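# Push the paler slide box's tray out its far end

## Task

Of the two slide boxes, pick the lighter-coloured one and slide its inner tray out through the end that faces away from the robot's base, so that it sticks out by several centimetres and stays that way on its own after the robot lets go. Everything else should be left roughly where it was. The attempt fails immediately if the gripper closes on the outer case of either box, if either box is shifted or rotated more than slightly, or if any tray ends up pushed out to around half its length. Do not knock anything off the table. Finish with the gripper released and moved away from the boxes.

## Robot and tools

Robot: one arm with a two-finger parallel gripper. The fingers extend along the gripper's +x axis and close along its y axis. The reported hand position (end_effector_position) is the point midway between the finger pads, roughly 3 to 4 cm short of the fingertips.

Frames: the scene frame has its origin on the table surface directly under the arm base, +z up, and +y to the left when facing along +x. The base itself may be slightly tilted. Results print position in metres, orientation as a wxyz quaternion, and linear and angular velocity in m/s and rad/s. At long reach the printed position can drift from the true one.

execute_actions takes "actions", a list holding at most one item, or empty. An empty list only reports the current state (with pictures). An action item is {"rows": [...], "steps": n}: 1 to 15 rows and at most 15 steps of 1/30 s each (default 15, minimum 12). Each row drives one step; if rows run out, the final row repeats. A wait item is {"steps": n} with n up to 300, counted from the previous result, so your reply time is included. Optional "pictures": true adds the camera images. A refused call does nothing.

A row is 7 numbers, each in [-1, 1]: dx, dy, dz, rx, ry, rz, opening. The first six are an offset, not a pose: expressed in the gripper's own axes and measured from the gripper pose shown in the most recent result that shows it (before any such result in the scene, and for later calls within one reply, from the pose where the action begins). Every row is relative to that same reference, not to the row before it. Scale: 1.0 equals 0.6 m for dx, dy, dz and 180 degrees for the rotation; rx, ry, rz form one rotation vector. So all zeros means go back to the reference pose, not stay still. The opening is absolute: +1 is fully open at 0.088 m, about -0.80 is where empty fingers touch, and anything down to -1 closes no further. A full close needs at least about 0.5 s.

move takes "target" (one 7-number row, same layout, frame and reference as above) and optional "speed" in m/s, 0.002 to 0.5, default 0.25; rotation is capped at twice that value in rad/s. It runs a straight path of 0.5 to 10 s (cut off at 10 s), turning the shorter way. It ignores obstacles, the hand can lag, wander or overshoot the speed, especially with the arm stretched out. The opening is sent when the move starts. Its result adds a "move:" line saying how it ended (done, off_target, moving, held, fault) and which limits acted: paced means the command was clipped, held means a safety check blocked some steps and the arm may then jump faster. Distance to target is given. Faster contacts and targets set deeper past the contact hit harder.

wait takes "seconds", 0 to 10, and lets the scene run without new commands.

zoom_image takes "camera" (cam_head_left, cam_head_right, cam_high, cam_low) and "region" [x0, y0, x1, y1] in pixels of that camera's last 504x504 image, top-left origin, at most 504 by 504.

finished_scene takes "scene", the current scene's number; it is final and reports success.

Timing: each action's result is captured 12 steps before it ends; those remaining steps run while you compose your next reply. After that the arm only continues to the last clipped pose. Each control step the commanded pose is limited to within 70 mm and 16 degrees of the measured one, then damped inverse kinematics follows it, favouring position over orientation. Far targets may need several calls; check the result and send the remainder. A "Hand target" line appears only when nothing is kept back. Lines marked HELD or "pose unreachable" mean the clearance check (which treats the base mount as arm) altered or blocked your command.

Results list joint positions and velocities: waist, shoulder, elbow, wrist pitch, wrist yaw, wrist roll (rad), then finger-pad gap (m). Ranges: waist -3.054 to 3.054, shoulder 0 to 3.142, elbow 0 to 2.356, wrist pitch and yaw -1.571 to 1.571, roll -3.142 to 3.142. grip_measured is the measured opening on the command scale; readings may be off by about 1 mm throughout.

Friction can leave the hand short of the target or slightly tilted, and tiny moves may not happen; verify pose after each move and correct tilt.

Cautions: if a joint's contact torque hits its load limit (waist 18.2, shoulder 22.5, elbow 22.4, wrist pitch 5.92, wrist yaw 5.9, wrist roll 5.54 N m) the arm freezes for 10 s and drops the rest of the call. Holding loads warms motors: a MOTOR HOT warning from 50 °C, an OVER-TEMPERATURE FAULT hold at 95 °C, and power loss if not cooled within 30 to 60 s. A blocked arm keeps pushing until commanded otherwise. For this job, push the tray end gently with the fingertips rather than grasping, approach slowly, avoid pressing on or dragging the outer cases, stop well before half the tray is out, and avoid slams, drops or hard shoves.

Cameras: cam_head_left, cam_head_right, cam_high, cam_low, each 504x504, with pinhole-plus-radial calibration given as K, distortion D and T_world_to_cam; the real cameras may differ by a few degrees and millimetres.

Each tool is called after "Call:" as name(argument=value, ...), one argument or row to a line, values as JSON.

## Session

I'll start by looking at the current state.

Call:
execute_actions(
  actions=[],
)

Scene clock: 0.00 s of 3750.00 s.
end_effector_position=(+0.4131, +0.1828, +0.1320) grip_measured=+0.844 end_effector_quat_wxyz=(+0.716, +0.575, +0.288, -0.271) end_effector_velocity=(-0.003, -0.002, -0.002) end_effector_angular_velocity=(-0.017, +0.015, +0.016)
Joint positions: [0.454 2.122 0.971 0.308 0.303 1.885 0.08 ]
Joint velocities: [-0.002 -0.002 -0.007 -0.007 -0.007 -0.022 -0.   ]
Heat: hottest shoulder 30 °C (+0.0 °C/min).
Hand target: +0.413, +0.183, +0.132; +0.716, +0.575, +0.288, -0.271

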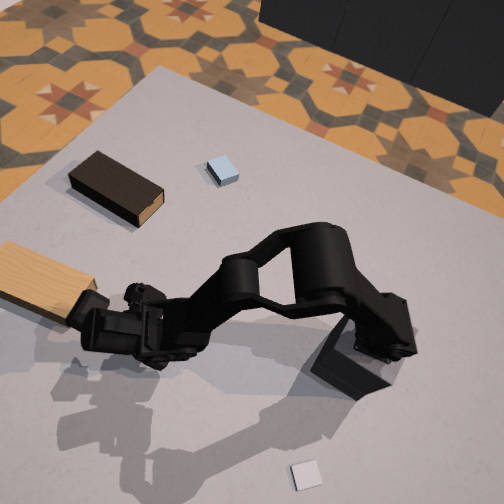

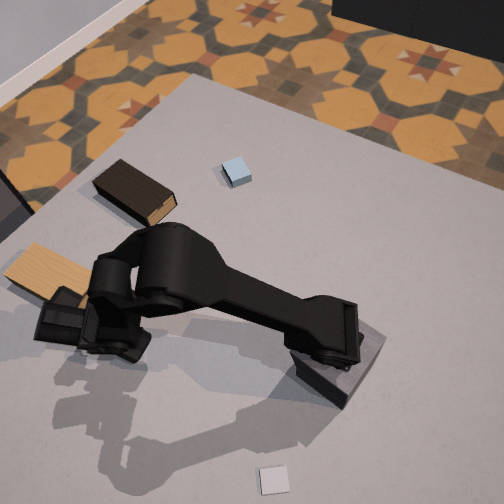

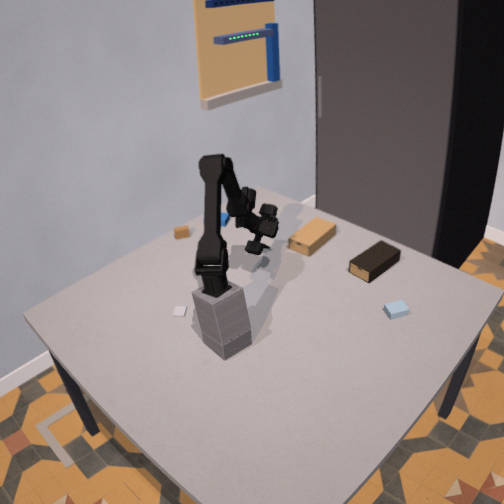

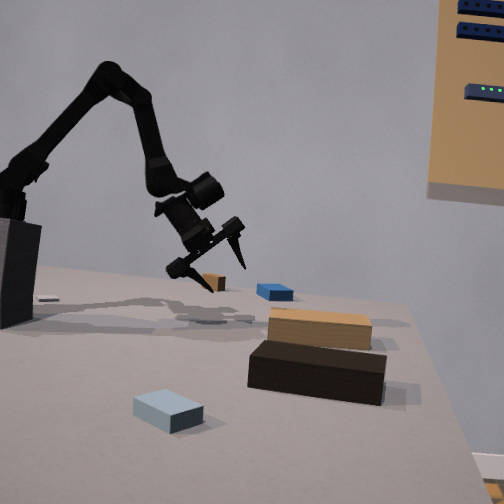

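Call:
zoom_image(
  camera="cam_high",
  region=[260, 190, 420, 310],
)

Call:
zoom_image(
  camera="cam_head_left",
  region=[0, 140, 200, 340],
)

Call:
zoom_image(
  camera="cam_low",
  region=[220, 280, 420, 420],
)

Region (260, 190, 420, 310) of cam_high's 504x504 image, scaled by 3.150, with more detail than that image has; it fills the top 378 rows of this view, and the rest is white.

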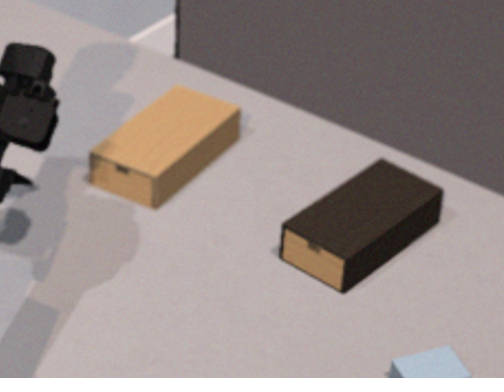

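Region (0, 140, 200, 340) of cam_head_left's 504x504 image, scaled by 2.520, with more detail than that image has.

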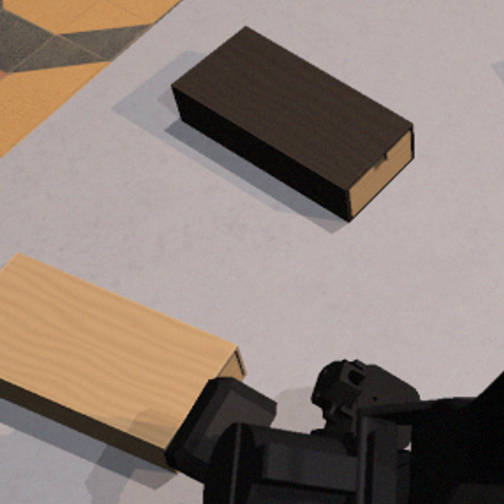

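Region (220, 280, 420, 420) of cam_low's 504x504 image, scaled by 2.520, with more detail than that image has; it fills the top 353 rows of this view, and the rest is white.

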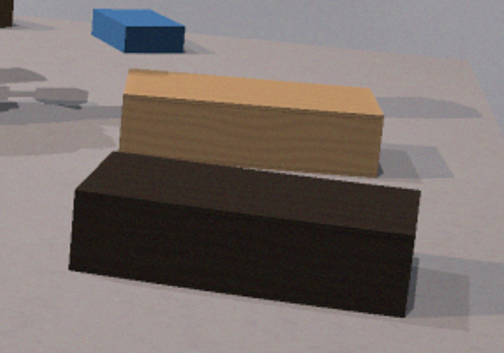

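Call:
zoom_image(
  camera="cam_high",
  region=[180, 140, 350, 290],
)

Call:
zoom_image(
  camera="cam_low",
  region=[140, 160, 400, 360],
)

Call:
zoom_image(
  camera="cam_head_right",
  region=[0, 140, 240, 380],
)

Region (180, 140, 350, 290) of cam_high's 504x504 image, scaled by 2.965, with more detail than that image has; it fills the top 445 rows of this view, and the rest is white.

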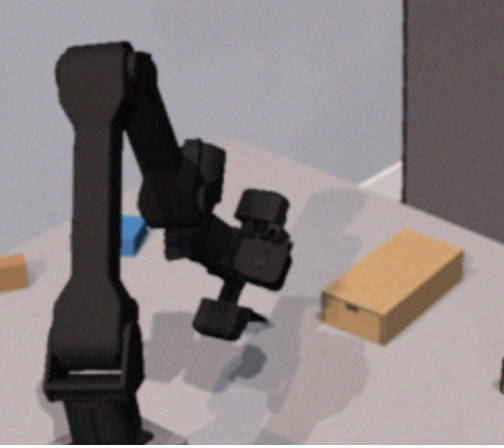

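Region (140, 160, 400, 360) of cam_low's 504x504 image, scaled by 1.938, with more detail than that image has; it fills the top 388 rows of this view, and the rest is white.

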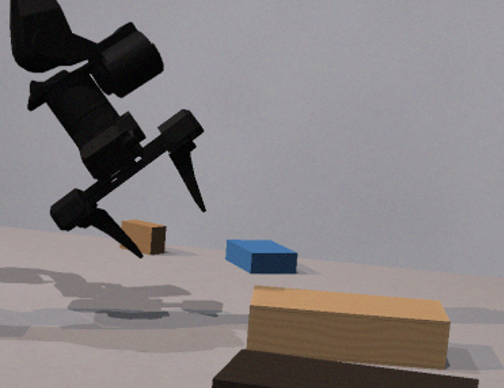

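Region (0, 140, 240, 380) of cam_head_right's 504x504 image, scaled by 2.100, with more detail than that image has.

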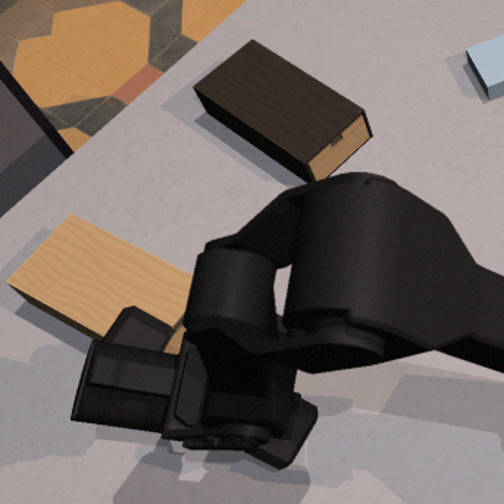

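Call:
move(
  target=[0.0291, -0.0698, 0.0830, -0.4351, -0.1180, 0.1560, -1.0],
  speed=0.35,
)

Scene clock: 12.10 s of 3750.00 s.
end_effector_position=(+0.4025, +0.1281, +0.1049) grip_measured=-0.789 end_effector_quat_wxyz=(+0.987, -0.002, +0.156, +0.026) end_effector_velocity=(-0.002, -0.001, -0.002) end_effector_angular_velocity=(-0.034, +0.014, +0.022)
Joint positions: [0.376 2.556 0.684 1.571 0.332 0.28  0.   ]
Joint velocities: [-0.007 -0.002 -0.007 -0.007 -0.022 -0.037 -0.   ]
Heat: hottest shoulder 33 °C (+14.9 °C/min).
Hand target: +0.399, +0.125, +0.100; +0.986, -0.008, +0.164, +0.026
Off the commanded pose: 0.006 m, 4 deg.
joint sent to its limit — the command would take joint 4 (wrist pitch) past its upper limit, so that joint was sent only as far as its limit.
Kept back: nothing.
After step 90, 6.37 s passed at rest.
move: off_target

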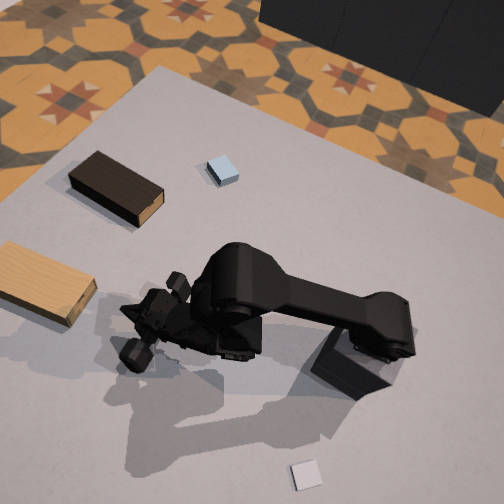

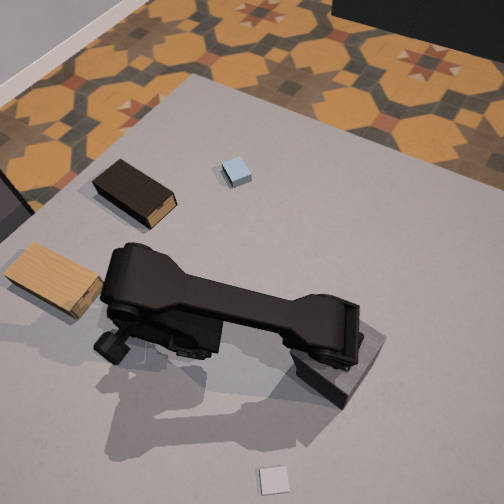

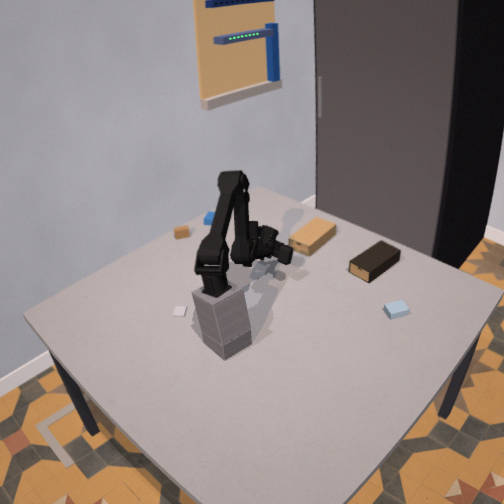

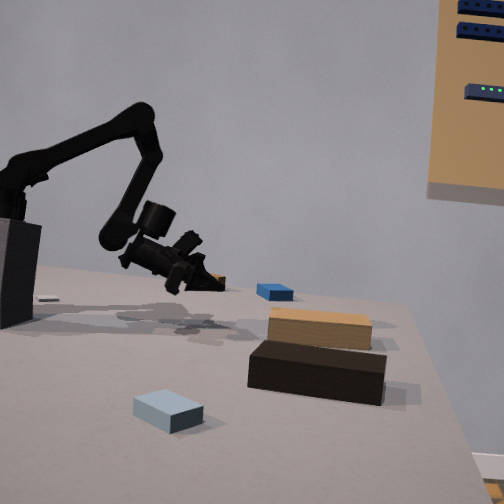

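Call:
zoom_image(
  camera="cam_low",
  region=[90, 190, 390, 360],
)

Call:
zoom_image(
  camera="cam_head_left",
  region=[0, 220, 260, 400],
)

Region (90, 190, 390, 360) of cam_low's 504x504 image, scaled by 1.680, with more detail than that image has; it fills the top 286 rows of this view, and the rest is white.

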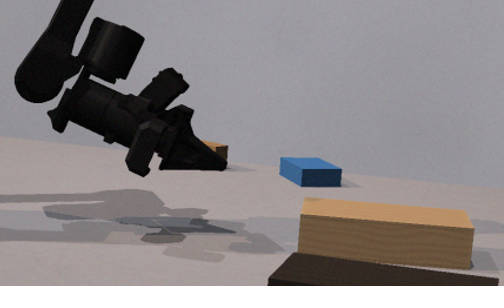

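Region (0, 220, 260, 400) of cam_head_left's 504x504 image, scaled by 1.938, with more detail than that image has; it fills the top 349 rows of this view, and the rest is white.

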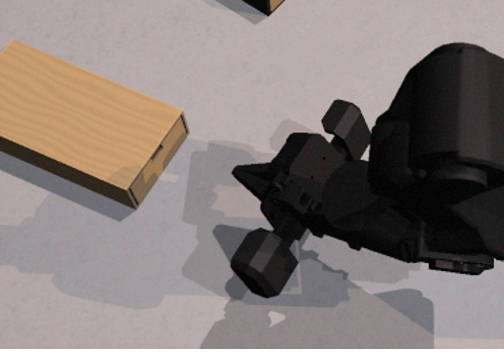

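Call:
zoom_image(
  camera="cam_low",
  region=[150, 220, 250, 300],
)

Call:
zoom_image(
  camera="cam_head_left",
  region=[40, 260, 200, 380],
)

Call:
zoom_image(
  camera="cam_high",
  region=[230, 200, 350, 290],
)

Region (150, 220, 250, 300) of cam_low's 504x504 image, scaled by 5.040, with more detail than that image has; it fills the top 403 rows of this view, and the rest is white.

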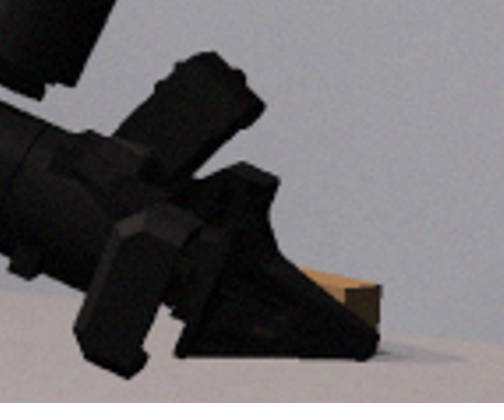

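Region (40, 260, 200, 380) of cam_head_left's 504x504 image, scaled by 3.150, with more detail than that image has; it fills the top 378 rows of this view, and the rest is white.

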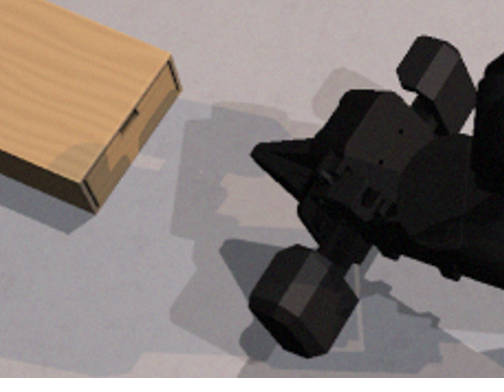

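Region (230, 200, 350, 290) of cam_high's 504x504 image, scaled by 4.200, with more detail than that image has; it fills the top 378 rows of this view, and the rest is white.

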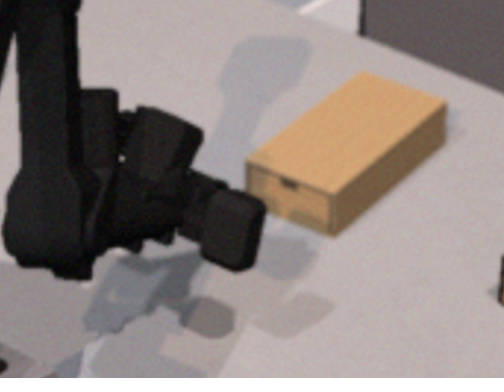

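Call:
move(
  target=[0.1567, -0.0070, 0.0159, 0.4903, 0.0738, -0.0572, 1.0],
  speed=0.35,
)

Scene clock: 28.00 s of 3750.00 s.
end_effector_position=(+0.4949, +0.1305, +0.0890) grip_measured=+1.000 end_effector_quat_wxyz=(+0.690, +0.666, +0.230, -0.166) end_effector_velocity=(+0.003, -0.004, +0.000) end_effector_angular_velocity=(+0.002, -0.001, -0.018)
Joint positions: [0.241 2.492 1.088 0.872 0.107 1.82  0.088]
Joint velocities: [-0.007  0.002  0.007 -0.007  0.007  0.007  0.   ]
Heat: hottest shoulder 34 °C (+8.6 °C/min).
Hand target: +0.495, +0.129, +0.085; +0.687, +0.667, +0.232, -0.169
Off the commanded pose: 0.004 m, 1 deg.
Kept back: nothing.
After step 90, 10.07 s passed at rest.
move: done

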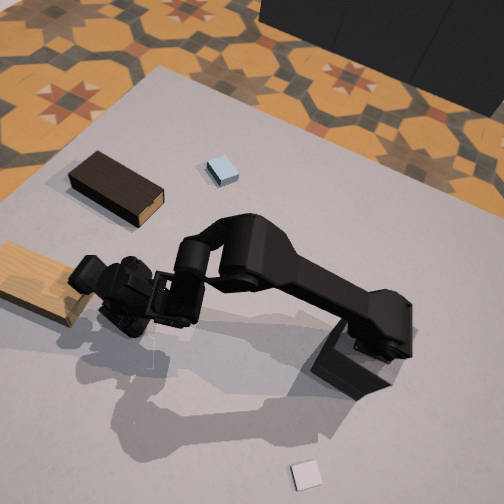

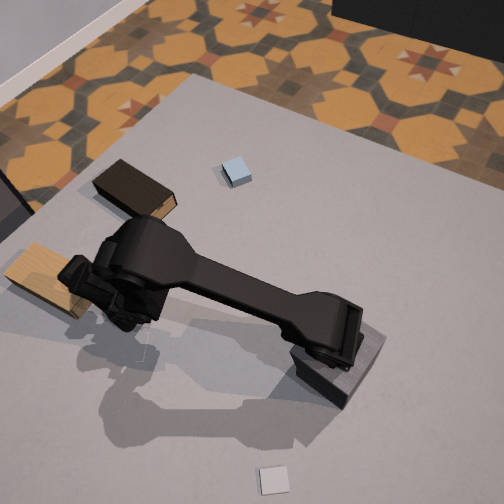

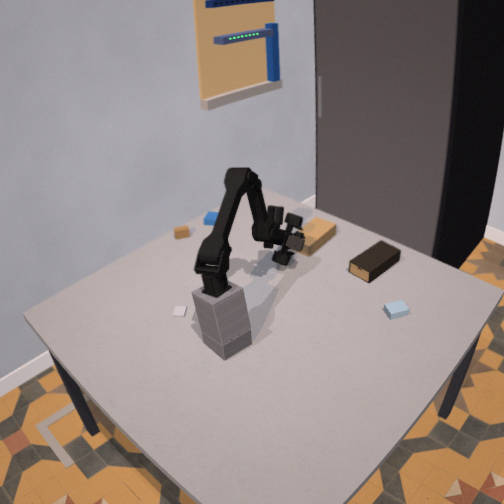

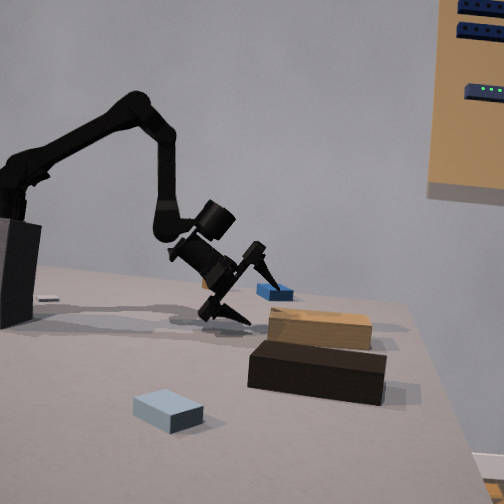

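Call:
zoom_image(
  camera="cam_low",
  region=[160, 220, 320, 350],
)

Call:
zoom_image(
  camera="cam_high",
  region=[240, 190, 360, 290],
)

Region (160, 220, 320, 350) of cam_low's 504x504 image, scaled by 3.150, with more detail than that image has; it fills the top 410 rows of this view, and the rest is white.

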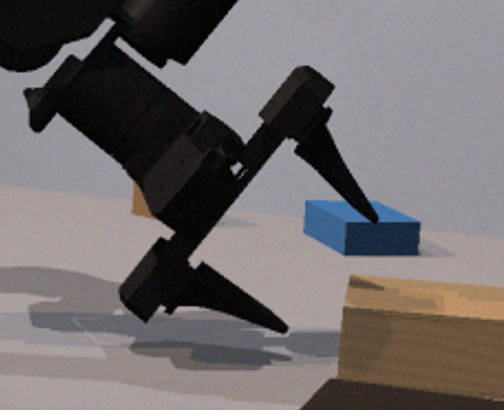

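Region (240, 190, 360, 290) of cam_high's 504x504 image, scaled by 4.200, with more detail than that image has.

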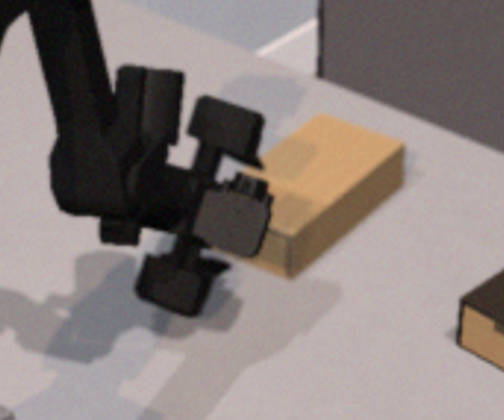

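Call:
move(
  target=[0.0458, 0.0055, 0.0014, 0, 0, 0, 1.0],
  speed=0.08,
)

Call:
zoom_image(
  camera="cam_low",
  region=[160, 220, 320, 350],
)

Scene clock: 31.20 s of 3750.00 s.
end_effector_position=(+0.5202, +0.1341, +0.0838) grip_measured=+1.000 end_effector_quat_wxyz=(+0.689, +0.669, +0.226, -0.162) end_effector_velocity=(+0.000, -0.001, -0.004) end_effector_angular_velocity=(-0.008, +0.017, +0.005)
Joint positions: [0.233 2.553 1.214 0.82  0.101 1.819 0.088]
Joint velocities: [-0.002  0.007  0.012 -0.022 -0.007 -0.007  0.   ]
Heat: hottest shoulder 35 °C (+9.6 °C/min).
Hand target: +0.520, +0.132, +0.077; +0.690, +0.666, +0.230, -0.166
Off the commanded pose: 0.007 m, 1 deg.
Kept back: nothing.
move: done

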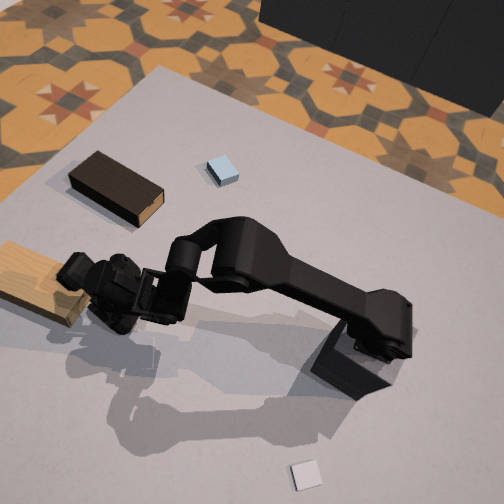

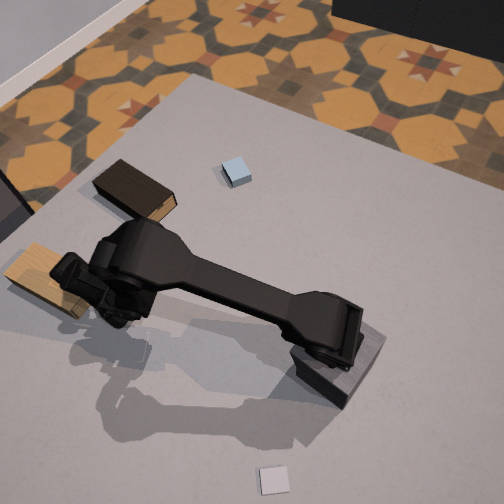

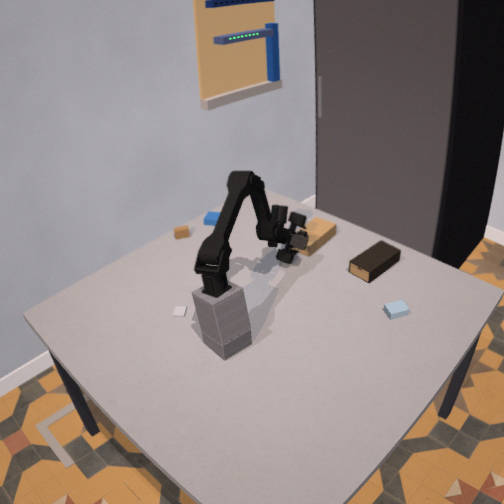

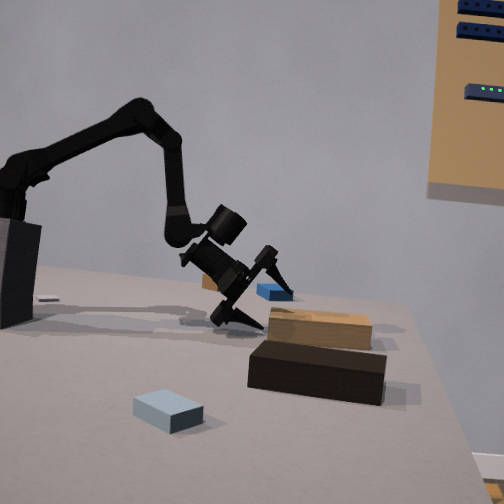

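Region (160, 220, 320, 350) of cam_low's 504x504 image, scaled by 3.150, with more detail than that image has; it fills the top 410 rows of this view, and the rest is white.

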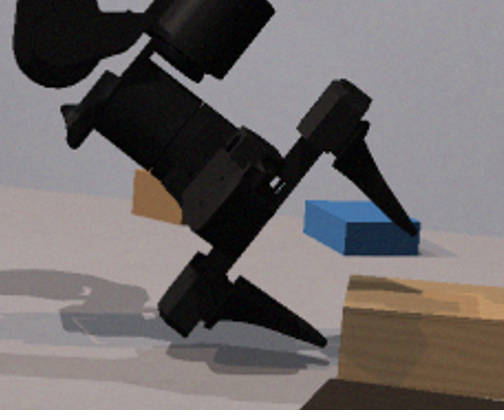

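Call:
zoom_image(
  camera="cam_low",
  region=[200, 290, 290, 350],
)

Region (200, 290, 290, 350) of cam_low's 504x504 image, scaled by 5.600, with more detail than that image has.

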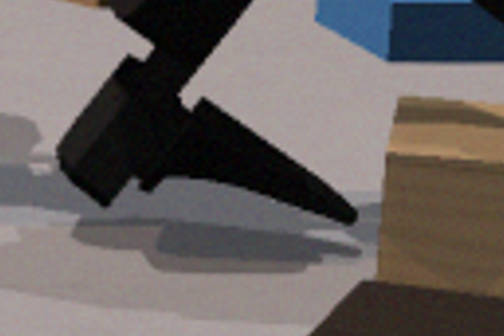

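Call:
move(
  target=[0.0354, 0.0220, 0.0002, 0, 0, 0, 1.0],
  speed=0.03,
)

Call:
zoom_image(
  camera="cam_low",
  region=[200, 270, 400, 370],
)

Scene clock: 35.10 s of 3750.00 s.
end_effector_position=(+0.5451, +0.1382, +0.0904) grip_measured=+1.000 end_effector_quat_wxyz=(+0.689, +0.672, +0.223, -0.158) end_effector_velocity=(+0.001, -0.000, -0.002) end_effector_angular_velocity=(-0.006, +0.013, +0.006)
Joint positions: [0.223 2.579 1.329 0.741 0.094 1.817 0.088]
Joint velocities: [-0.002  0.002  0.012 -0.022 -0.007 -0.007  0.   ]
Heat: hottest shoulder 35 °C (+8.5 °C/min).
Hand target: +0.545, +0.136, +0.084; +0.689, +0.669, +0.226, -0.162
Off the commanded pose: 0.007 m, 1 deg.
Kept back: nothing.
move: done

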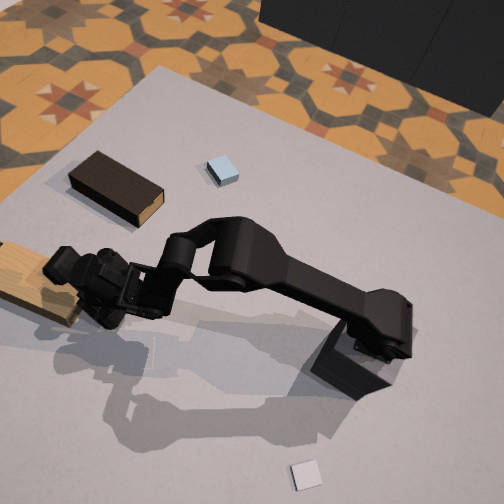

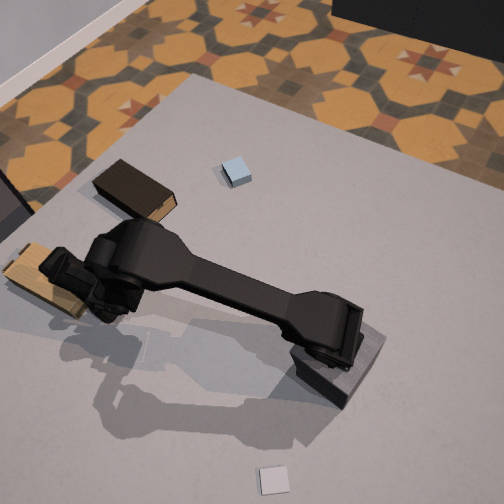

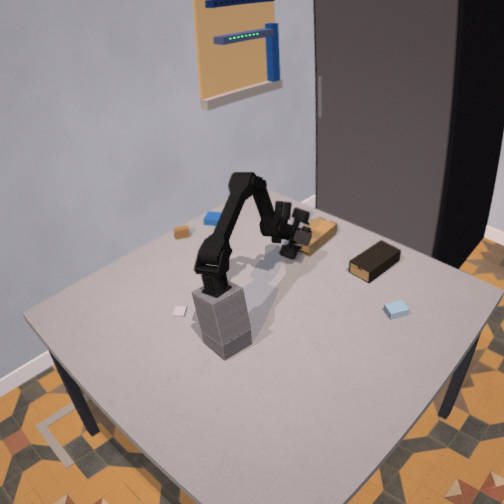

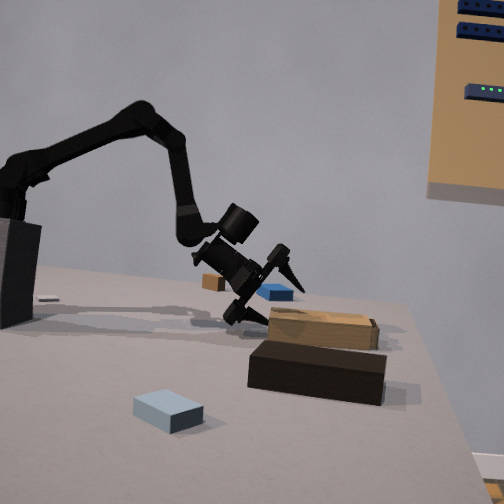

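Region (200, 270, 400, 370) of cam_low's 504x504 image, scaled by 2.520, with more detail than that image has.

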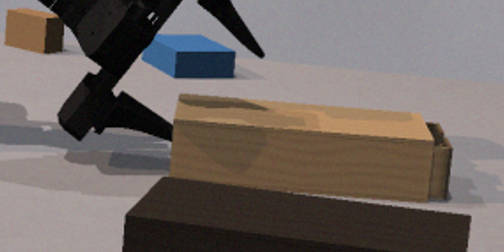

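Call:
move(
  target=[0.0523, 0.0064, 0.0036, 0, 0, -0.007, 1.0],
  speed=0.03,
)

Call:
zoom_image(
  camera="cam_low",
  region=[200, 270, 400, 370],
)

Scene clock: 37.77 s of 3750.00 s.
end_effector_position=(+0.5741, +0.1413, +0.0852) grip_measured=+1.000 end_effector_quat_wxyz=(+0.686, +0.672, +0.226, -0.162) end_effector_velocity=(+0.001, -0.003, -0.004) end_effector_angular_velocity=(-0.002, +0.014, -0.015)
Joint positions: [0.211 2.652 1.5   0.634 0.08  1.816 0.088]
Joint velocities: [-0.002  0.007  0.012 -0.022  0.007  0.007  0.   ]
Heat: hottest shoulder 36 °C (+9.5 °C/min).
Hand target: +0.574, +0.139, +0.077; +0.687, +0.669, +0.230, -0.166
Off the commanded pose: 0.008 m, 1 deg.
Kept back: nothing.
move: done

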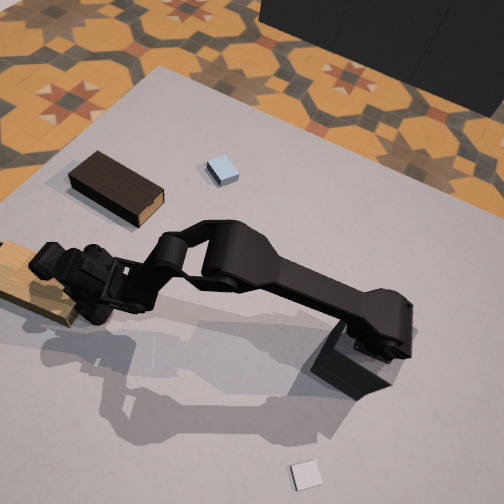

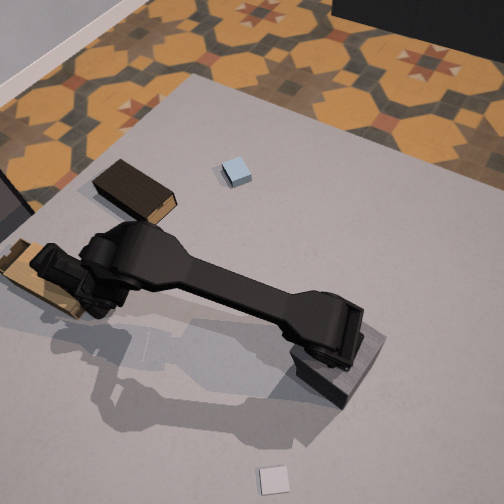

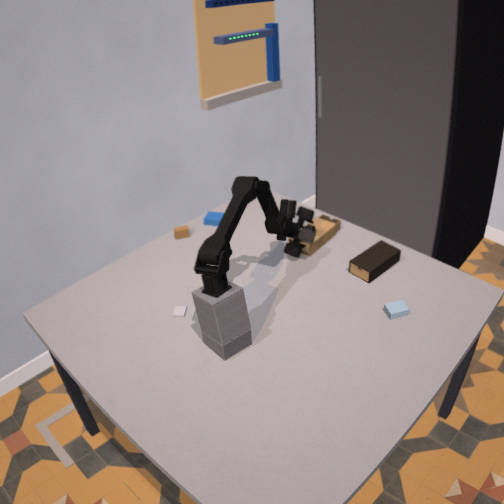

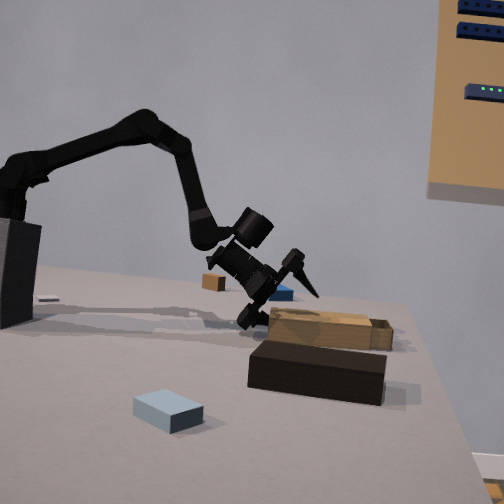

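Region (200, 270, 400, 370) of cam_low's 504x504 image, scaled by 2.520, with more detail than that image has.

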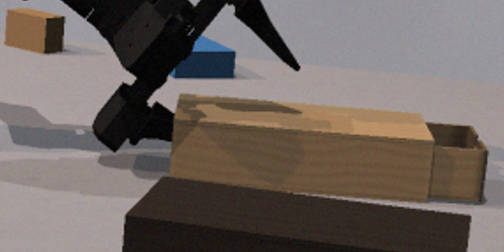

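Call:
move(
  target=[-0.17, 0, 0, 0, 0, 0, 1.0],
  speed=0.1,
)

Call:
zoom_image(
  camera="cam_low",
  region=[200, 270, 400, 370],
)

Call:
zoom_image(
  camera="cam_high",
  region=[260, 190, 420, 310],
)

Scene clock: 40.57 s of 3750.00 s.
end_effector_position=(+0.4904, +0.1315, +0.1370) grip_measured=+1.000 end_effector_quat_wxyz=(+0.687, +0.671, +0.227, -0.162) end_effector_velocity=(-0.002, -0.003, +0.003) end_effector_angular_velocity=(-0.009, -0.005, -0.004)
Joint positions: [0.228 2.317 1.012 0.784 0.094 1.822 0.088]
Joint velocities: [-0.002 -0.012 -0.017  0.007  0.007 -0.007  0.   ]
Heat: hottest shoulder 37 °C (+10.4 °C/min).
Hand target: +0.488, +0.133, +0.139; +0.686, +0.672, +0.226, -0.162
Off the commanded pose: 0.003 m, 0 deg.
Kept back: nothing.
move: done

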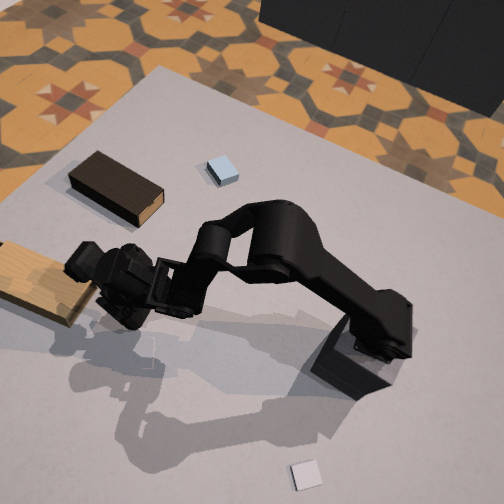

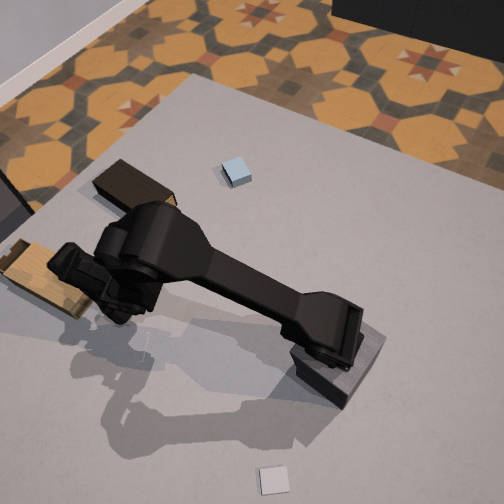

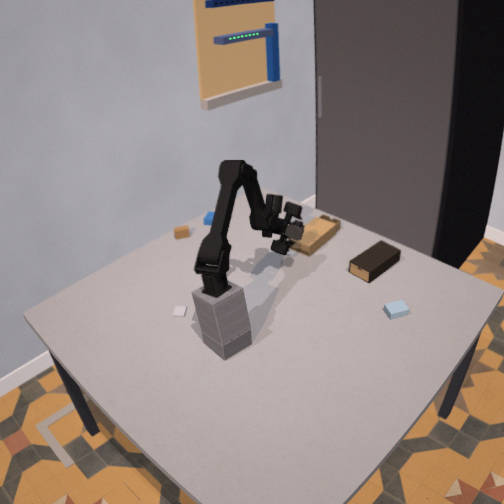

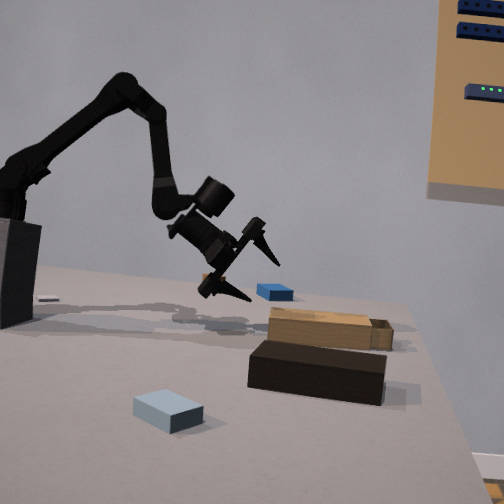

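Region (200, 270, 400, 370) of cam_low's 504x504 image, scaled by 2.520, with more detail than that image has.

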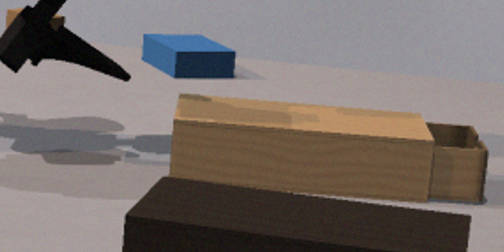

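Region (260, 190, 420, 310) of cam_high's 504x504 image, scaled by 3.150, with more detail than that image has; it fills the top 378 rows of this view, and the rest is white.

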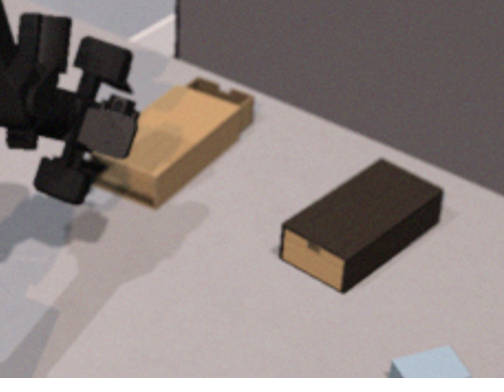

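The tray is about 4 cm out of the far end, the case hasn't moved, and the gripper is clear.

Call:
finished_scene(
  scene=1,
)

The scene is finished: the task was done.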